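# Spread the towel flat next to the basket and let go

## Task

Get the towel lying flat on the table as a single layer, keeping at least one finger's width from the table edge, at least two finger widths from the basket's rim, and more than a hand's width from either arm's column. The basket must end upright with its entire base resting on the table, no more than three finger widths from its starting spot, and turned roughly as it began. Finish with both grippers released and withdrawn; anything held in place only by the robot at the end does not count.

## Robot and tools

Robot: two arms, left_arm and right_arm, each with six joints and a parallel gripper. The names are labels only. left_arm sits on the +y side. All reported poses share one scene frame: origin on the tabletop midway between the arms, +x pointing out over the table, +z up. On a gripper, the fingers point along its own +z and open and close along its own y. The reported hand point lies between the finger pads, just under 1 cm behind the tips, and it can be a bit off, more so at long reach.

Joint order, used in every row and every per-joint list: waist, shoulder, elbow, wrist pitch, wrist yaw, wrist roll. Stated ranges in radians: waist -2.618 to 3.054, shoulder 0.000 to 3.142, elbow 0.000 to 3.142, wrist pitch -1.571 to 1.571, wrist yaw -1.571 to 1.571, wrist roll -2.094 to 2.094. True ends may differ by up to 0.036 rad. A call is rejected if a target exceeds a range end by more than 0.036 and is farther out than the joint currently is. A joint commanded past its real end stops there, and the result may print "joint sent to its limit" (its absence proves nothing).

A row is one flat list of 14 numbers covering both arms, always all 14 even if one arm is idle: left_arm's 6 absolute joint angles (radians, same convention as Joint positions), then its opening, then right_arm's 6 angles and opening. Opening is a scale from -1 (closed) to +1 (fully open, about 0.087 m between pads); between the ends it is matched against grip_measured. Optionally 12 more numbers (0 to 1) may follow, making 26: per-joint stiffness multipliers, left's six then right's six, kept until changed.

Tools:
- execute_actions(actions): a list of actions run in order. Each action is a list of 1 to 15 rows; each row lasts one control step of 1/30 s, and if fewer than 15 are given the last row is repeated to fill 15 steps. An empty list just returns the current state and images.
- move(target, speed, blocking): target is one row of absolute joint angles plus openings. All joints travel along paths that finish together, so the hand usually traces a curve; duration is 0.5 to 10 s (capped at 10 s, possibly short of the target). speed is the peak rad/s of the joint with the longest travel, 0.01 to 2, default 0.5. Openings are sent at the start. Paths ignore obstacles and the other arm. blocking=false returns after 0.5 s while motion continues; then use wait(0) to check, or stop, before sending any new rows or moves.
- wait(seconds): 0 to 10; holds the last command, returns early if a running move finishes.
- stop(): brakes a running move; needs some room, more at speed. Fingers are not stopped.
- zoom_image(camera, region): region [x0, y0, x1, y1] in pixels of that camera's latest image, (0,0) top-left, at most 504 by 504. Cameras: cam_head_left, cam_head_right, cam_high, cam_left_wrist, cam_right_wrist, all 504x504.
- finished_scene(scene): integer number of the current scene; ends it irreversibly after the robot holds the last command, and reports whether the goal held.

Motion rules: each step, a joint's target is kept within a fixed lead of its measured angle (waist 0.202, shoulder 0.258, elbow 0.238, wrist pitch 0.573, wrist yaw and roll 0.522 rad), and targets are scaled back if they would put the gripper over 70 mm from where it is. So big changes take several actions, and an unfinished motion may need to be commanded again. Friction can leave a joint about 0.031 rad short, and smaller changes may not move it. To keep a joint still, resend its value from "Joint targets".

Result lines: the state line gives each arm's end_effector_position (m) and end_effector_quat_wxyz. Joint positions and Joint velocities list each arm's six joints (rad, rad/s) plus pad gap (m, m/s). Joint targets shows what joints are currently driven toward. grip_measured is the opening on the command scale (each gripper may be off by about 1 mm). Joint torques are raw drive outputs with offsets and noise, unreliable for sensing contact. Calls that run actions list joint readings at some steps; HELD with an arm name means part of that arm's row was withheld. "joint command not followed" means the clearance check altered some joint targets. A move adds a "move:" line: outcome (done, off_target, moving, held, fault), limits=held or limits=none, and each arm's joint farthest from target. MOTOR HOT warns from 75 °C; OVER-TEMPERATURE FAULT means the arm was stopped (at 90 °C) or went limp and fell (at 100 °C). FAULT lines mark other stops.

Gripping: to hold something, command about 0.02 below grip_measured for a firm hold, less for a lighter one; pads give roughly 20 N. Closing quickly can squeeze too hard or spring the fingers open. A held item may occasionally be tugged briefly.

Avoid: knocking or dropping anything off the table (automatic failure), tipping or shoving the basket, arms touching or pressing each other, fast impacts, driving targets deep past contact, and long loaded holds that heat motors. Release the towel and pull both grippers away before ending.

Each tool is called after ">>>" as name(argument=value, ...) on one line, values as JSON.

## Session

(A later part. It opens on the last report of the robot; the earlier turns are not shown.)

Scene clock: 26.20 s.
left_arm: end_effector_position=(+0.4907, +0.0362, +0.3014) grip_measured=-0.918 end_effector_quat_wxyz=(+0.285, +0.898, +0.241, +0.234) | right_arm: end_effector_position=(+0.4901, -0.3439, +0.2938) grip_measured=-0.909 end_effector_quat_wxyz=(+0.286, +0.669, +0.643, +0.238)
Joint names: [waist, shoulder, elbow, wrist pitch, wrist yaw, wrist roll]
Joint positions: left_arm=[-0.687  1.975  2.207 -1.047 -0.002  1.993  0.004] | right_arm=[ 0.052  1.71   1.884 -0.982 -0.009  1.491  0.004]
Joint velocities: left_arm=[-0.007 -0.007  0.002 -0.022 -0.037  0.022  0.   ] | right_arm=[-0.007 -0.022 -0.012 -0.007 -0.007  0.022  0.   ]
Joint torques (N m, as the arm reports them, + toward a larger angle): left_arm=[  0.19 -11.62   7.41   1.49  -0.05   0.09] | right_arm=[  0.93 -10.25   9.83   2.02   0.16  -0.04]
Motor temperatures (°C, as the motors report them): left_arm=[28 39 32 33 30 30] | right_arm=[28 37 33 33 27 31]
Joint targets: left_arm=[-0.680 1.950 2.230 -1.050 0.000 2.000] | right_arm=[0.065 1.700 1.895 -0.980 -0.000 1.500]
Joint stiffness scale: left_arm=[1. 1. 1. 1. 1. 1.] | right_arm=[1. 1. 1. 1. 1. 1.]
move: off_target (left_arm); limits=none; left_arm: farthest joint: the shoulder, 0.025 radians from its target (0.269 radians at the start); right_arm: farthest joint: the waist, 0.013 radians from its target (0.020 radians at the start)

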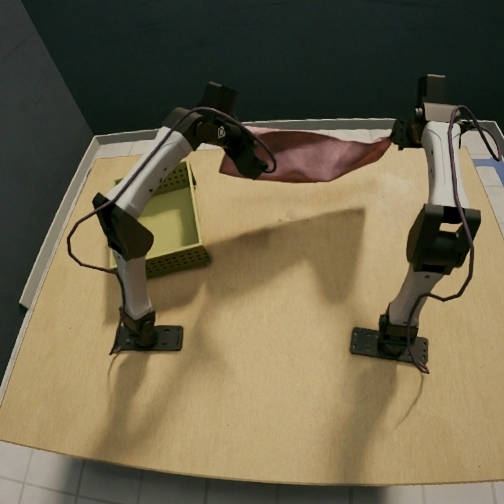

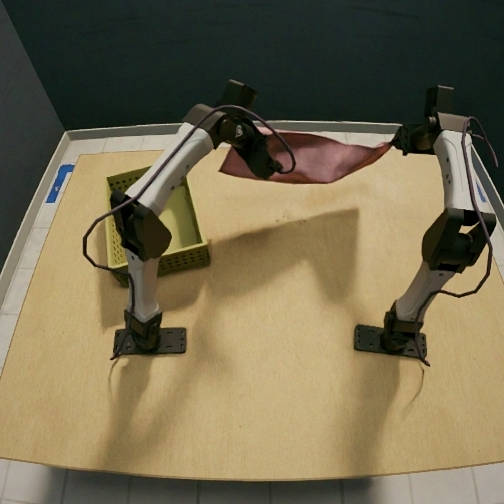

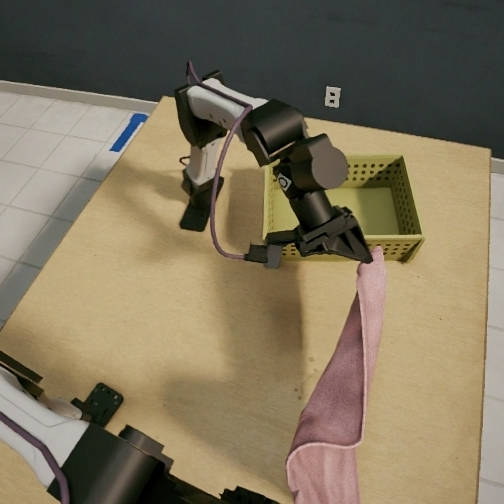

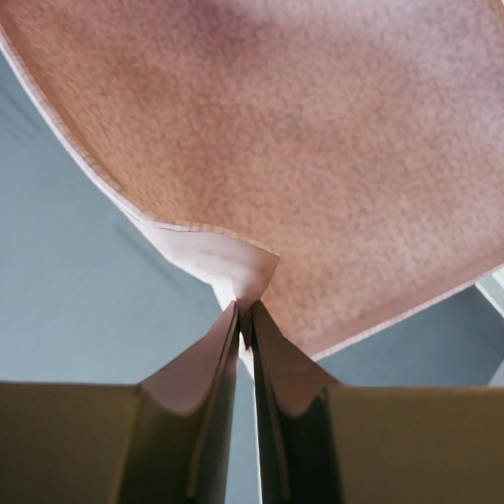

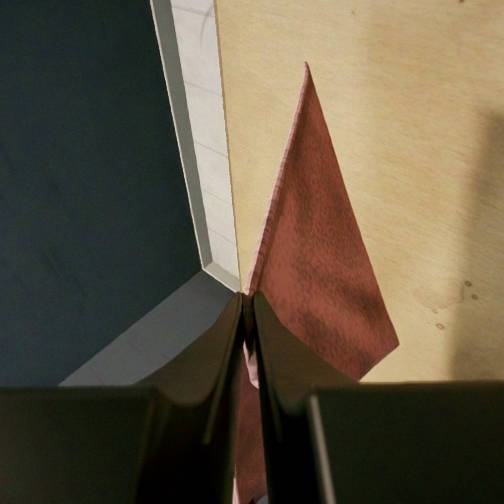

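>>> move(target=[-0.68,1.95,2.23,-1.05,0,2.0,-0.96,-0.11,1.72,1.895,-0.98,0,1.4,-0.96], speed=0.2)

Scene clock: 28.17 s.
left_arm: end_effector_position=(+0.4907, +0.0361, +0.3015) grip_measured=-0.918 end_effector_quat_wxyz=(+0.285, +0.898, +0.241, +0.234) | right_arm: end_effector_position=(+0.4801, -0.4130, +0.2913) grip_measured=-0.909 end_effector_quat_wxyz=(+0.312, +0.690, +0.621, +0.202)
Joint names: [waist, shoulder, elbow, wrist pitch, wrist yaw, wrist roll]
Joint positions: left_arm=[-0.687  1.975  2.207 -1.047 -0.002  1.994  0.004] | right_arm=[-0.1    1.71   1.884 -0.982 -0.009  1.404  0.004]
Joint velocities: left_arm=[ 0.012 -0.017  0.007 -0.037 -0.022 -0.007 -0.001] | right_arm=[ 0.002 -0.012  0.002 -0.022 -0.007 -0.051 -0.   ]
Joint torques (N m, as the arm reports them, + toward a larger angle): left_arm=[  0.24 -11.67   7.51   1.47  -0.05   0.07] | right_arm=[-0.91 -8.63  9.86  2.02  0.15 -0.18]
Motor temperatures (°C, as the motors report them): left_arm=[28 39 33 33 30 30] | right_arm=[28 37 34 33 27 31]
Joint targets: left_arm=[-0.680 1.950 2.230 -1.050 -0.000 2.000] | right_arm=[-0.110 1.720 1.895 -0.980 0.000 1.400]
Joint stiffness scale: left_arm=[1. 1. 1. 1. 1. 1.] | right_arm=[1. 1. 1. 1. 1. 1.]
move: off_target (left_arm); limits=none; left_arm: farthest joint: the shoulder, 0.025 radians from its target (0.025 radians at the start); right_arm: farthest joint: the elbow, 0.011 radians from its target (0.011 radians at the start)

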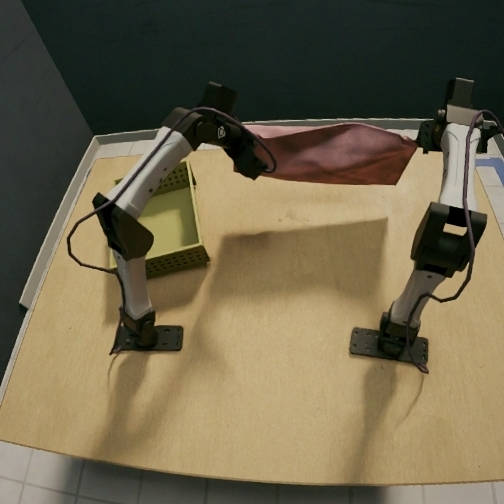

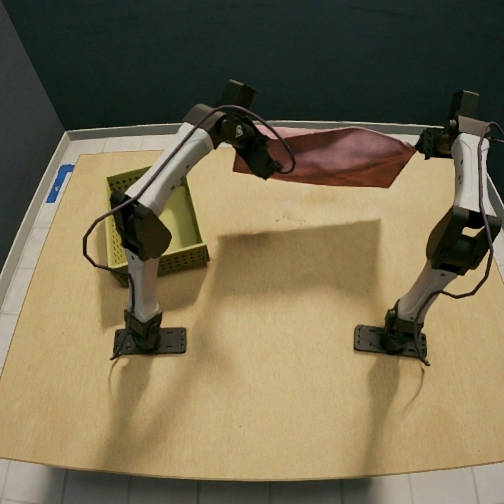

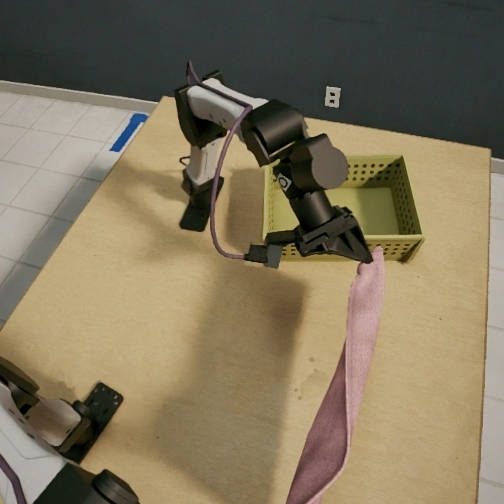

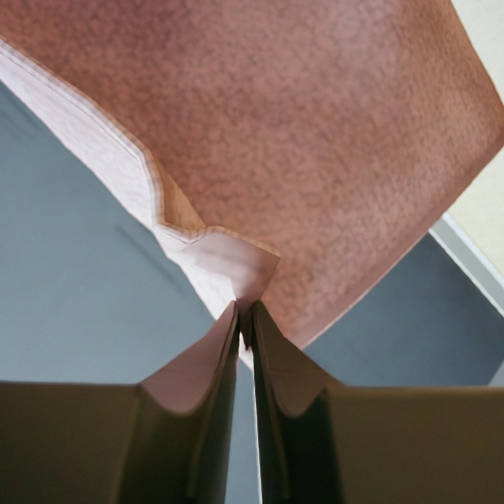

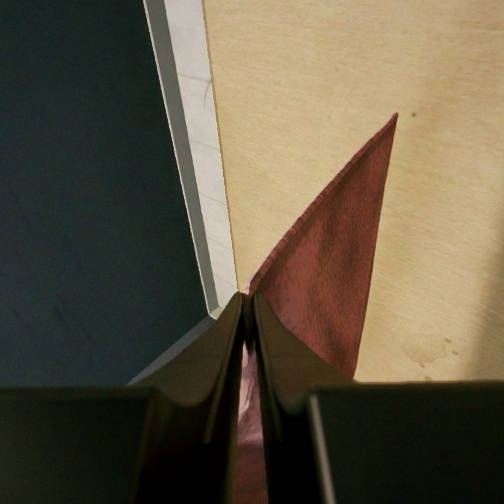

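>>> move(target=[-0.695,1.875,1.78,-0.78,0,2.0,-0.96,-0.135,1.76,1.63,-0.805,0,1.4,-0.96], speed=0.4)

>>> move(target=[-0.875,1.735,1.447,-0.905,0,1.9,-0.96,-0.26,1.53,1.243,-0.93,0,1.3,-0.96], speed=0.3)

Scene clock: 31.70 s.
left_arm: end_effector_position=(+0.4826, +0.0419, +0.2050) grip_measured=-0.918 end_effector_quat_wxyz=(+0.246, +0.916, +0.245, +0.202) | right_arm: end_effector_position=(+0.4863, -0.4249, +0.2120) grip_measured=-0.909 end_effector_quat_wxyz=(+0.278, +0.709, +0.624, +0.176)
Joint names: [waist, shoulder, elbow, wrist pitch, wrist yaw, wrist roll]
Joint positions: left_arm=[-0.687  1.908  1.79  -0.805 -0.002  1.995  0.004] | right_arm=[-0.121  1.739  1.65  -0.811 -0.009  1.404  0.004]
Joint velocities: left_arm=[ 0.007  0.002 -0.012  0.007  0.007 -0.051 -0.001] | right_arm=[ 0.002  0.002  0.002 -0.022 -0.051 -0.051 -0.   ]
Joint torques (N m, as the arm reports them, + toward a larger angle): left_arm=[ -0.93 -12.28   5.73   1.61  -0.04   0.05] | right_arm=[-1.24 -8.48  7.54  1.92  0.16 -0.17]
Motor temperatures (°C, as the motors report them): left_arm=[28 40 33 33 30 30] | right_arm=[28 37 34 33 27 31]
Joint targets: left_arm=[-0.695 1.875 1.780 -0.780 0.000 2.000] | right_arm=[-0.135 1.760 1.630 -0.805 0.000 1.400]
Joint stiffness scale: left_arm=[1. 1. 1. 1. 1. 1.] | right_arm=[1. 1. 1. 1. 1. 1.]
move: off_target (left_arm, right_arm); limits=none; left_arm: farthest joint: the shoulder, 0.033 radians from its target (0.100 radians at the start); right_arm: farthest joint: the shoulder, 0.021 radians from its target (0.050 radians at the start)

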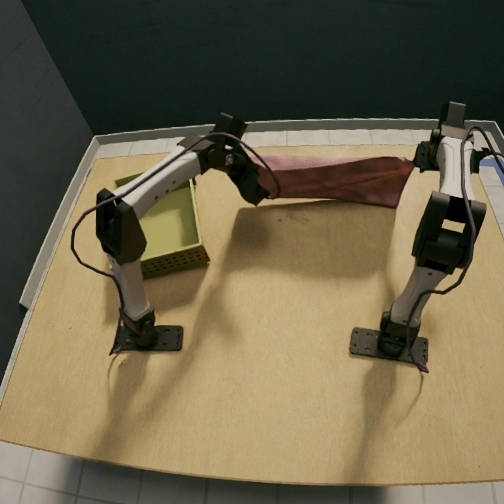

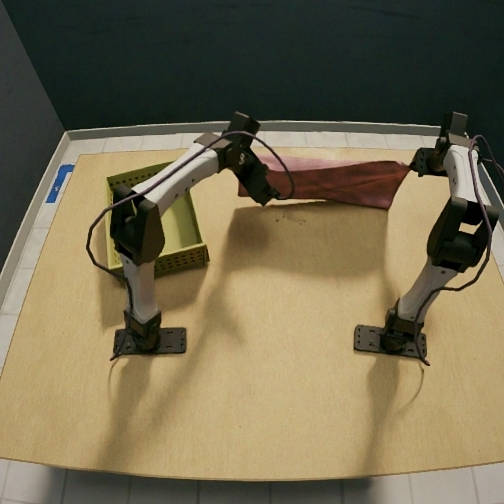

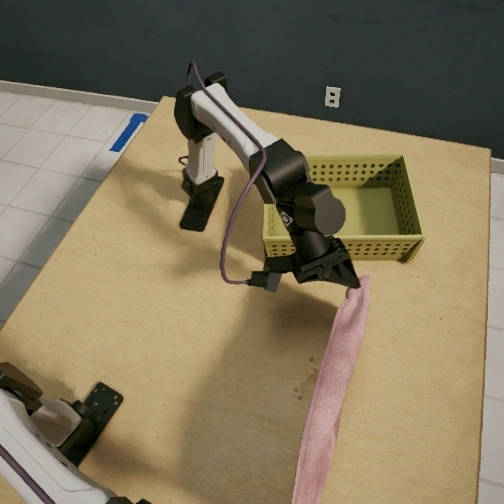

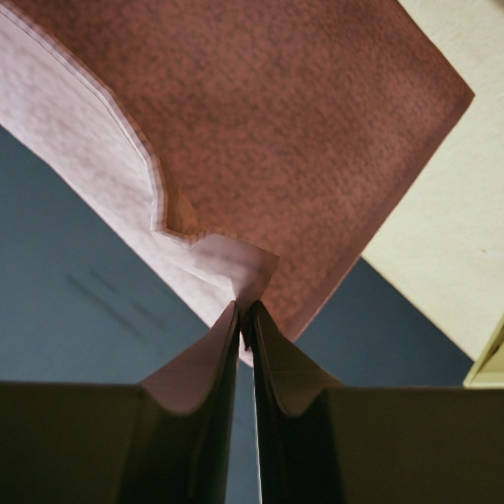

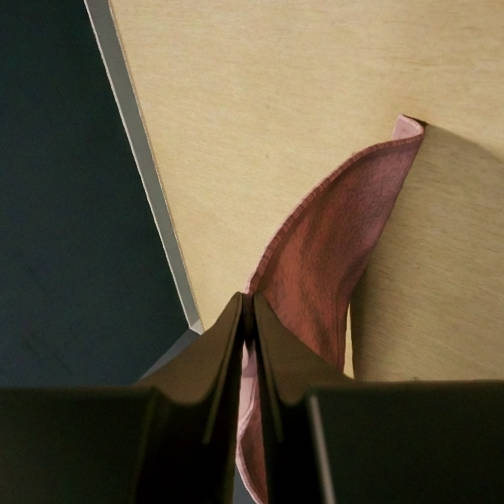

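Scene clock: 33.53 s.
left_arm: end_effector_position=(+0.3604, +0.0358, +0.1298) grip_measured=-0.918 end_effector_quat_wxyz=(+0.158, +0.960, +0.208, +0.098) | right_arm: end_effector_position=(+0.3628, -0.4340, +0.1304) grip_measured=-0.909 end_effector_quat_wxyz=(+0.164, +0.747, +0.639, +0.082)
Joint names: [waist, shoulder, elbow, wrist pitch, wrist yaw, wrist roll]
Joint positions: left_arm=[-0.869  1.762  1.46  -0.893 -0.002  1.909  0.004] | right_arm=[-0.248  1.546  1.264 -0.92  -0.009  1.304  0.004]
Joint velocities: left_arm=[ 0.002 -0.012 -0.007  0.007 -0.051 -0.081  0.   ] | right_arm=[-0.027 -0.002 -0.012 -0.081  0.007  0.007  0.   ]
Joint torques (N m, as the arm reports them, + toward a larger angle): left_arm=[ -0.83 -10.44   5.14   0.89  -0.02  -0.06] | right_arm=[-1.14 -9.01  7.04  1.16  0.17 -0.14]
Motor temperatures (°C, as the motors report them): left_arm=[28 40 33 33 30 30] | right_arm=[28 37 34 34 27 31]
Joint targets: left_arm=[-0.875 1.735 1.447 -0.905 0.000 1.900] | right_arm=[-0.260 1.530 1.243 -0.930 0.000 1.300]
Joint stiffness scale: left_arm=[1. 1. 1. 1. 1. 1.] | right_arm=[1. 1. 1. 1. 1. 1.]
move: off_target (left_arm, right_arm); limits=none; left_arm: farthest joint: the shoulder, 0.027 radians from its target (0.173 radians at the start); right_arm: farthest joint: the elbow, 0.021 radians from its target (0.407 radians at the start)

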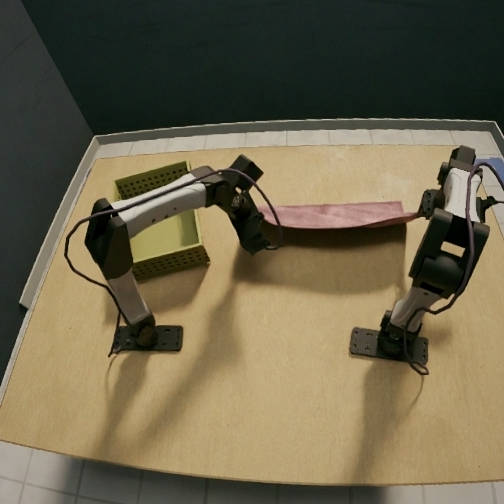

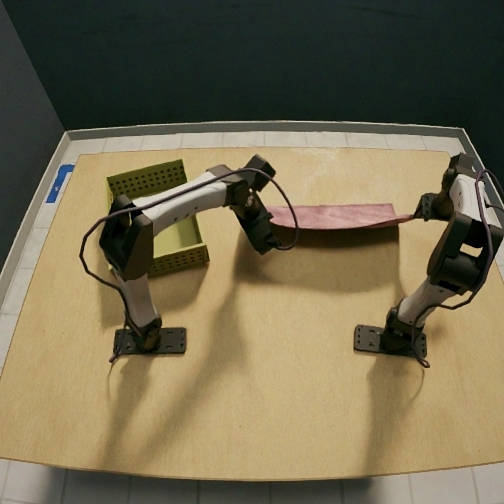

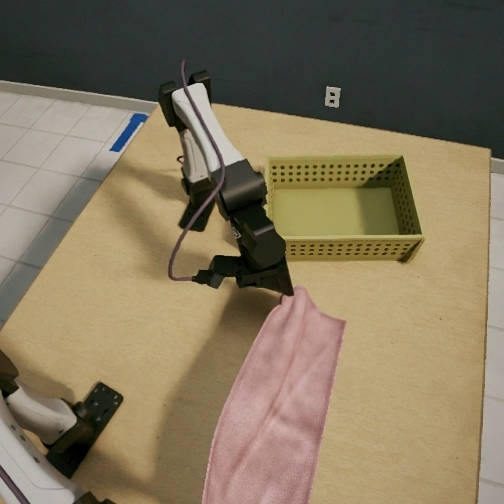

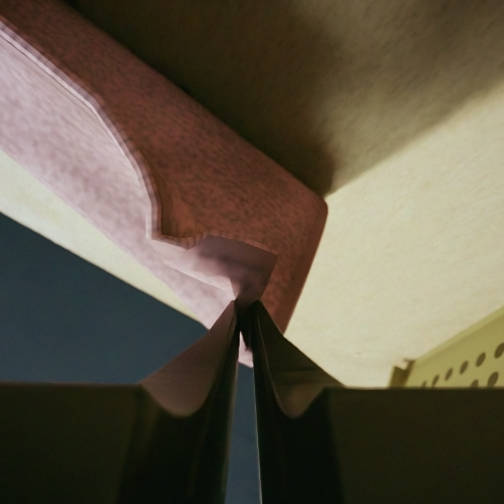

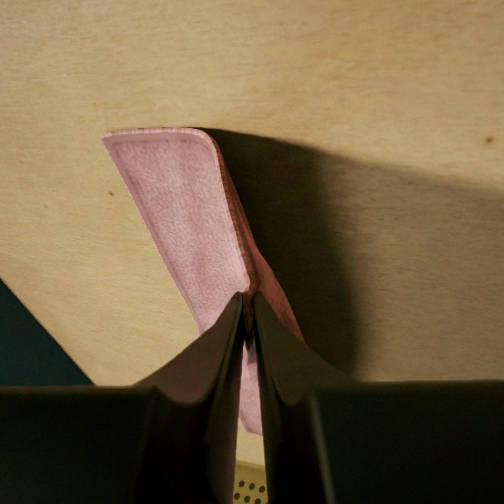

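>>> move(target=[-1.07,1.86,1.238,-0.9,0,1.7,-0.96,-0.425,1.575,0.893,-0.85,0,1.1,-0.96], speed=0.3)

>>> execute_actions(actions=[[[-1.07,1.86,1.238,-0.9,0,1.7,0.2,-0.425,1.575,0.893,-0.85,0,1.1,0.2]]])

>>> move(target=[-1.15,0.9,0.9,-1.1,0,1.0,0.2,-0.9,0.8,0.85,-1.0,0,0.5,0.2], speed=0.8)

>>> zoom_image(camera="cam_head_left", region=[190,180,450,340])

Scene clock: 36.17 s.
left_arm: end_effector_position=(+0.2626, +0.0404, +0.0302) grip_measured=-0.918 end_effector_quat_wxyz=(+0.036, +0.976, +0.214, +0.014) | right_arm: end_effector_position=(+0.2581, -0.4354, +0.0307) grip_measured=-0.909 end_effector_quat_wxyz=(+0.037, +0.749, +0.662, +0.014)
Joint names: [waist, shoulder, elbow, wrist pitch, wrist yaw, wrist roll]
Joint positions: left_arm=[-1.064  1.85   1.25  -0.893 -0.002  1.709  0.004] | right_arm=[-0.413  1.546  0.912 -0.859 -0.009  1.106  0.004]
Joint velocities: left_arm=[ 0.017 -0.012 -0.012 -0.022 -0.022 -0.051  0.001] | right_arm=[ 0.007 -0.002  0.027 -0.037 -0.066  0.051 -0.   ]
Joint torques (N m, as the arm reports them, + toward a larger angle): left_arm=[-0.81 -7.64  4.52  0.44 -0.03  0.01] | right_arm=[-1.04 -4.36  6.07  0.73  0.17 -0.13]
Motor temperatures (°C, as the motors report them): left_arm=[28 40 33 33 30 30] | right_arm=[28 37 34 33 27 31]
Joint targets: left_arm=[-1.070 1.860 1.238 -0.900 0.000 1.700] | right_arm=[-0.425 1.575 0.893 -0.850 -0.000 1.100]
Joint stiffness scale: left_arm=[1. 1. 1. 1. 1. 1.] | right_arm=[1. 1. 1. 1. 1. 1.]
move: off_target (right_arm); limits=none; left_arm: farthest joint: the elbow, 0.012 radians from its target (0.222 radians at the start); right_arm: farthest joint: the shoulder, 0.029 radians from its target (0.029 radians at the start)

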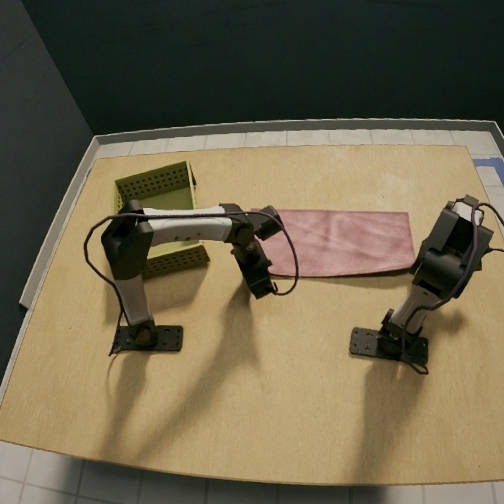

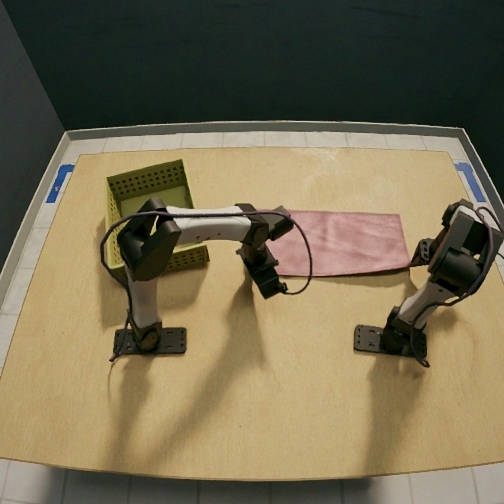

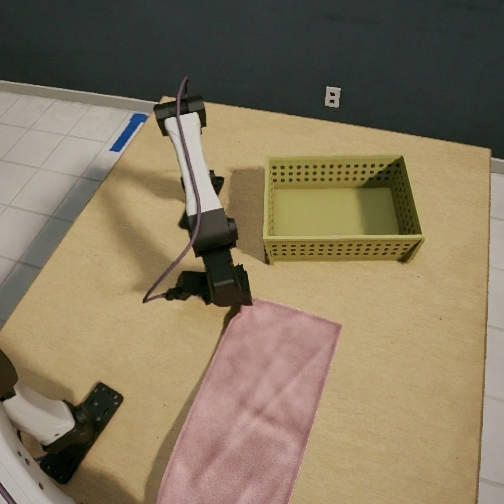

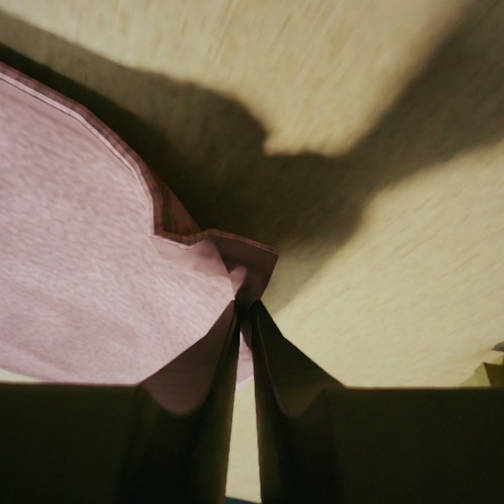

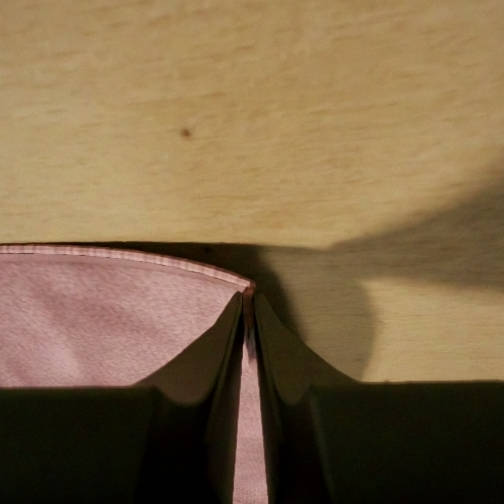

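Scene clock: 36.67 s.
left_arm: end_effector_position=(+0.2626, +0.0405, +0.0302) grip_measured=+0.200 end_effector_quat_wxyz=(+0.036, +0.976, +0.215, +0.014) | right_arm: end_effector_position=(+0.2584, -0.4358, +0.0307) grip_measured=+0.200 end_effector_quat_wxyz=(+0.038, +0.749, +0.662, +0.014)
Joint names: [waist, shoulder, elbow, wrist pitch, wrist yaw, wrist roll]
Joint positions: left_arm=[-1.064  1.85   1.25  -0.893 -0.002  1.707  0.052] | right_arm=[-0.413  1.546  0.912 -0.857 -0.007  1.106  0.052]
Joint velocities: left_arm=[-0.002 -0.022 -0.012  0.007 -0.007  0.037 -0.001] | right_arm=[ 0.012 -0.007 -0.012  0.022 -0.007  0.007  0.   ]
Joint torques (N m, as the arm reports them, + toward a larger angle): left_arm=[-0.9  -7.56  4.53  0.49 -0.03 -0.04] | right_arm=[-1.07 -4.34  6.06  0.73  0.15 -0.15]
Motor temperatures (°C, as the motors report them): left_arm=[28 40 33 33 30 30] | right_arm=[28 37 34 33 27 31]
Joint targets: left_arm=[-1.070 1.860 1.238 -0.900 0.000 1.700] | right_arm=[-0.425 1.575 0.893 -0.850 0.000 1.100]
Joint stiffness scale: left_arm=[1. 1. 1. 1. 1. 1.] | right_arm=[1. 1. 1. 1. 1. 1.]
Step readings (joint positions):
0: left_arm=[-1.064 1.850 1.250 -0.893 -0.002 1.709] | right_arm=[-0.413 1.546 0.912 -0.859 -0.009 1.106]
1: left_arm=[-1.064 1.850 1.250 -0.893 -0.002 1.709] | right_arm=[-0.413 1.546 0.912 -0.859 -0.009 1.106]
2: left_arm=[-1.064 1.850 1.250 -0.893 -0.002 1.708] | right_arm=[-0.413 1.546 0.912 -0.858 -0.008 1.106]
4: left_arm=[-1.064 1.850 1.250 -0.893 -0.002 1.708] | right_arm=[-0.413 1.546 0.912 -0.857 -0.008 1.106]
8: left_arm=[-1.064 1.850 1.250 -0.893 -0.002 1.708] | right_arm=[-0.413 1.546 0.912 -0.857 -0.007 1.106]
15: Joint positions above

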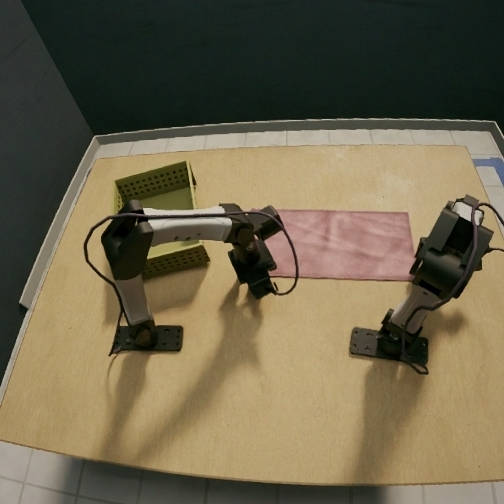

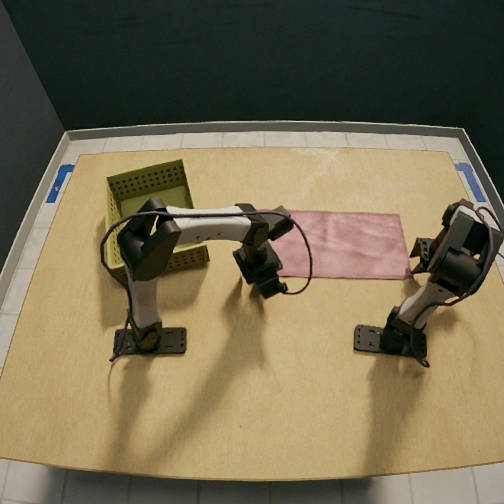

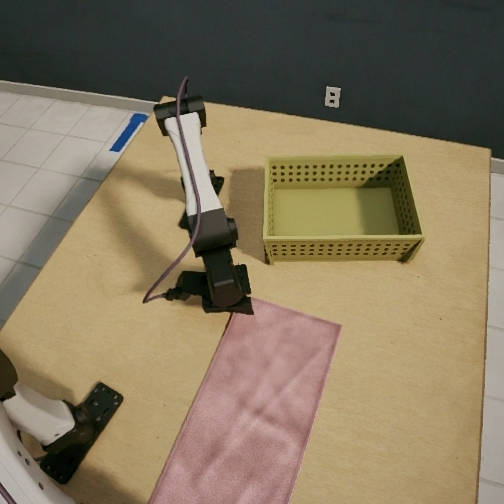

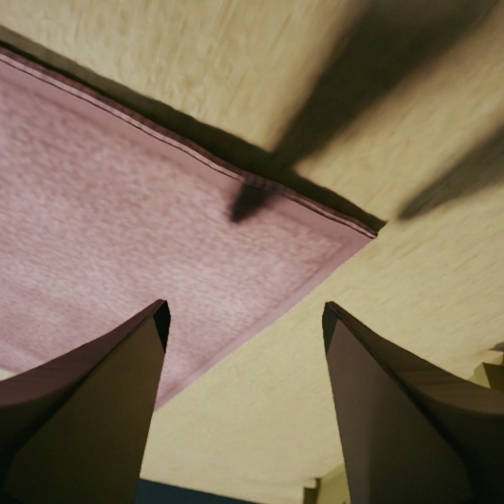

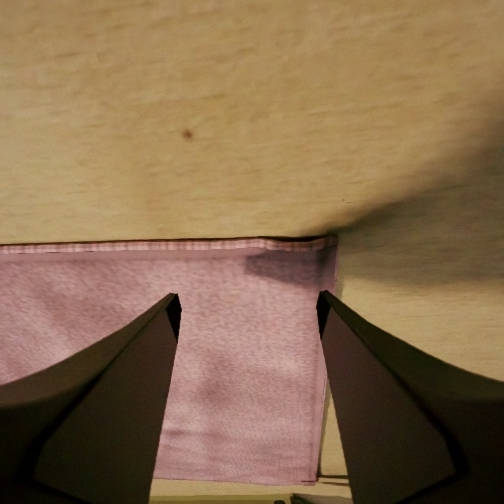

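Scene clock: 38.70 s.
left_arm: end_effector_position=(+0.1623, +0.1577, +0.1507) grip_measured=+0.200 end_effector_quat_wxyz=(+0.237, +0.839, +0.489, -0.007) | right_arm: end_effector_position=(+0.1477, -0.4968, +0.1610) grip_measured=+0.200 end_effector_quat_wxyz=(+0.310, +0.668, +0.671, -0.086)
Joint names: [waist, shoulder, elbow, wrist pitch, wrist yaw, wrist roll]
Joint positions: left_arm=[-1.14   0.914  0.914 -1.092 -0.002  1.008  0.052] | right_arm=[-0.888  0.813  0.878 -0.98  -0.005  0.505  0.052]
Joint velocities: left_arm=[ 0.007 -0.007  0.002  0.007 -0.007 -0.022  0.   ] | right_arm=[-0.002 -0.002  0.012 -0.051 -0.037 -0.051 -0.001]
Joint torques (N m, as the arm reports them, + toward a larger angle): left_arm=[-1.11 -2.33  5.13  1.13 -0.03 -0.03] | right_arm=[-1.07 -1.71  6.57  1.66  0.1  -0.15]
Motor temperatures (°C, as the motors report them): left_arm=[28 40 33 33 30 30] | right_arm=[28 37 34 33 27 31]
Joint targets: left_arm=[-1.150 0.900 0.900 -1.100 -0.000 1.000] | right_arm=[-0.900 0.800 0.850 -1.000 0.000 0.500]
Joint stiffness scale: left_arm=[1. 1. 1. 1. 1. 1.] | right_arm=[1. 1. 1. 1. 1. 1.]
move: off_target (right_arm); limits=none; left_arm: farthest joint: the shoulder, 0.014 radians from its target (0.950 radians at the start); right_arm: farthest joint: the elbow, 0.028 radians from its target (0.062 radians at the start)

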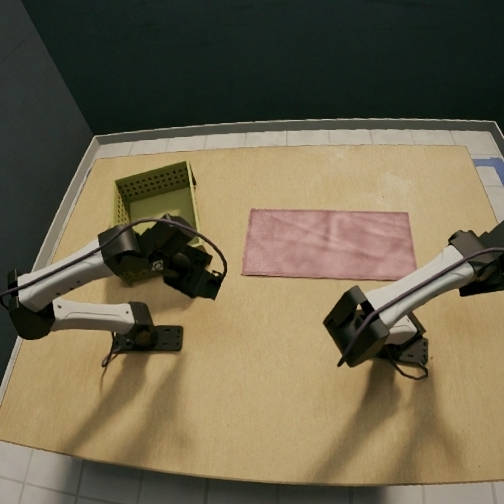

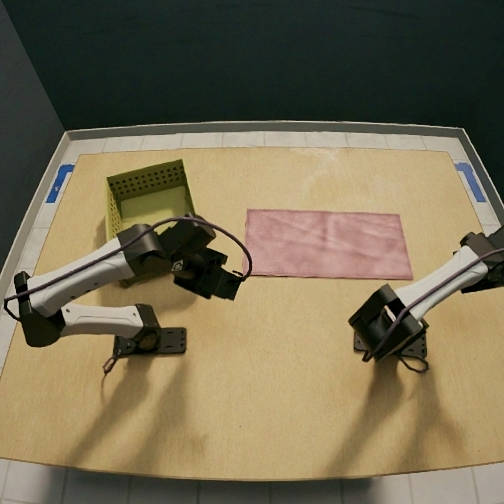

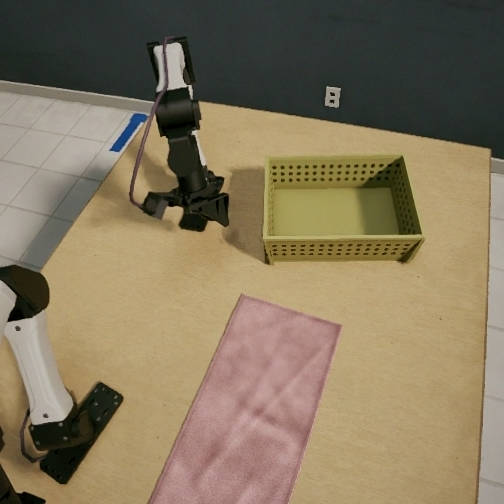

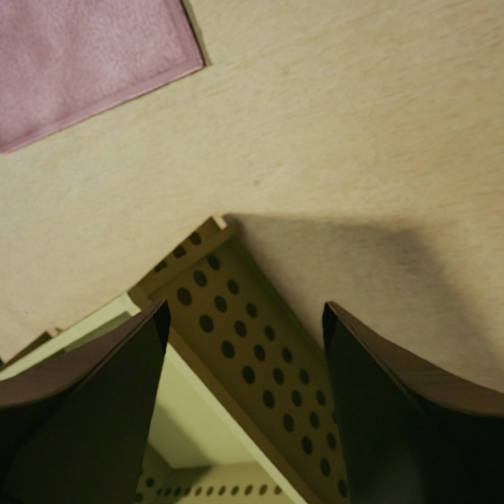

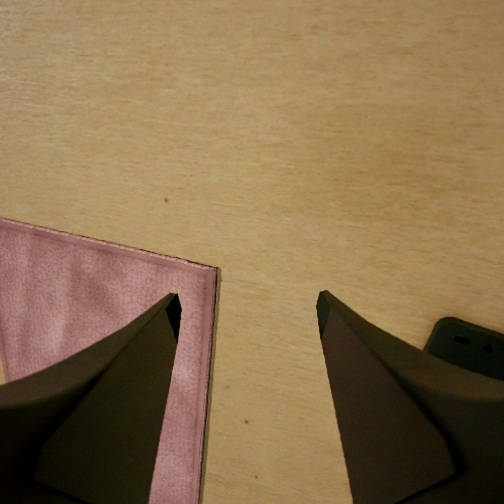

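Region (190, 180, 450, 340) of cam_head_left's 504x504 image, scaled by 1.938, with more detail than that image has; it fills the top 310 rows of this view, and the rest is white.

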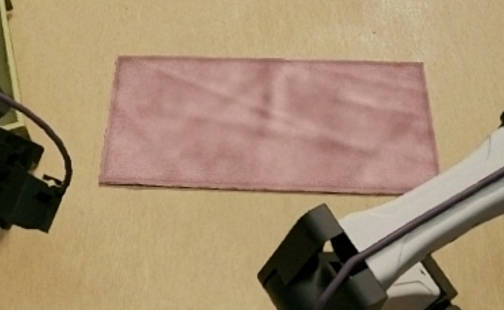

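>>> finished_scene(scene=2)

The scene is finished: the task was done.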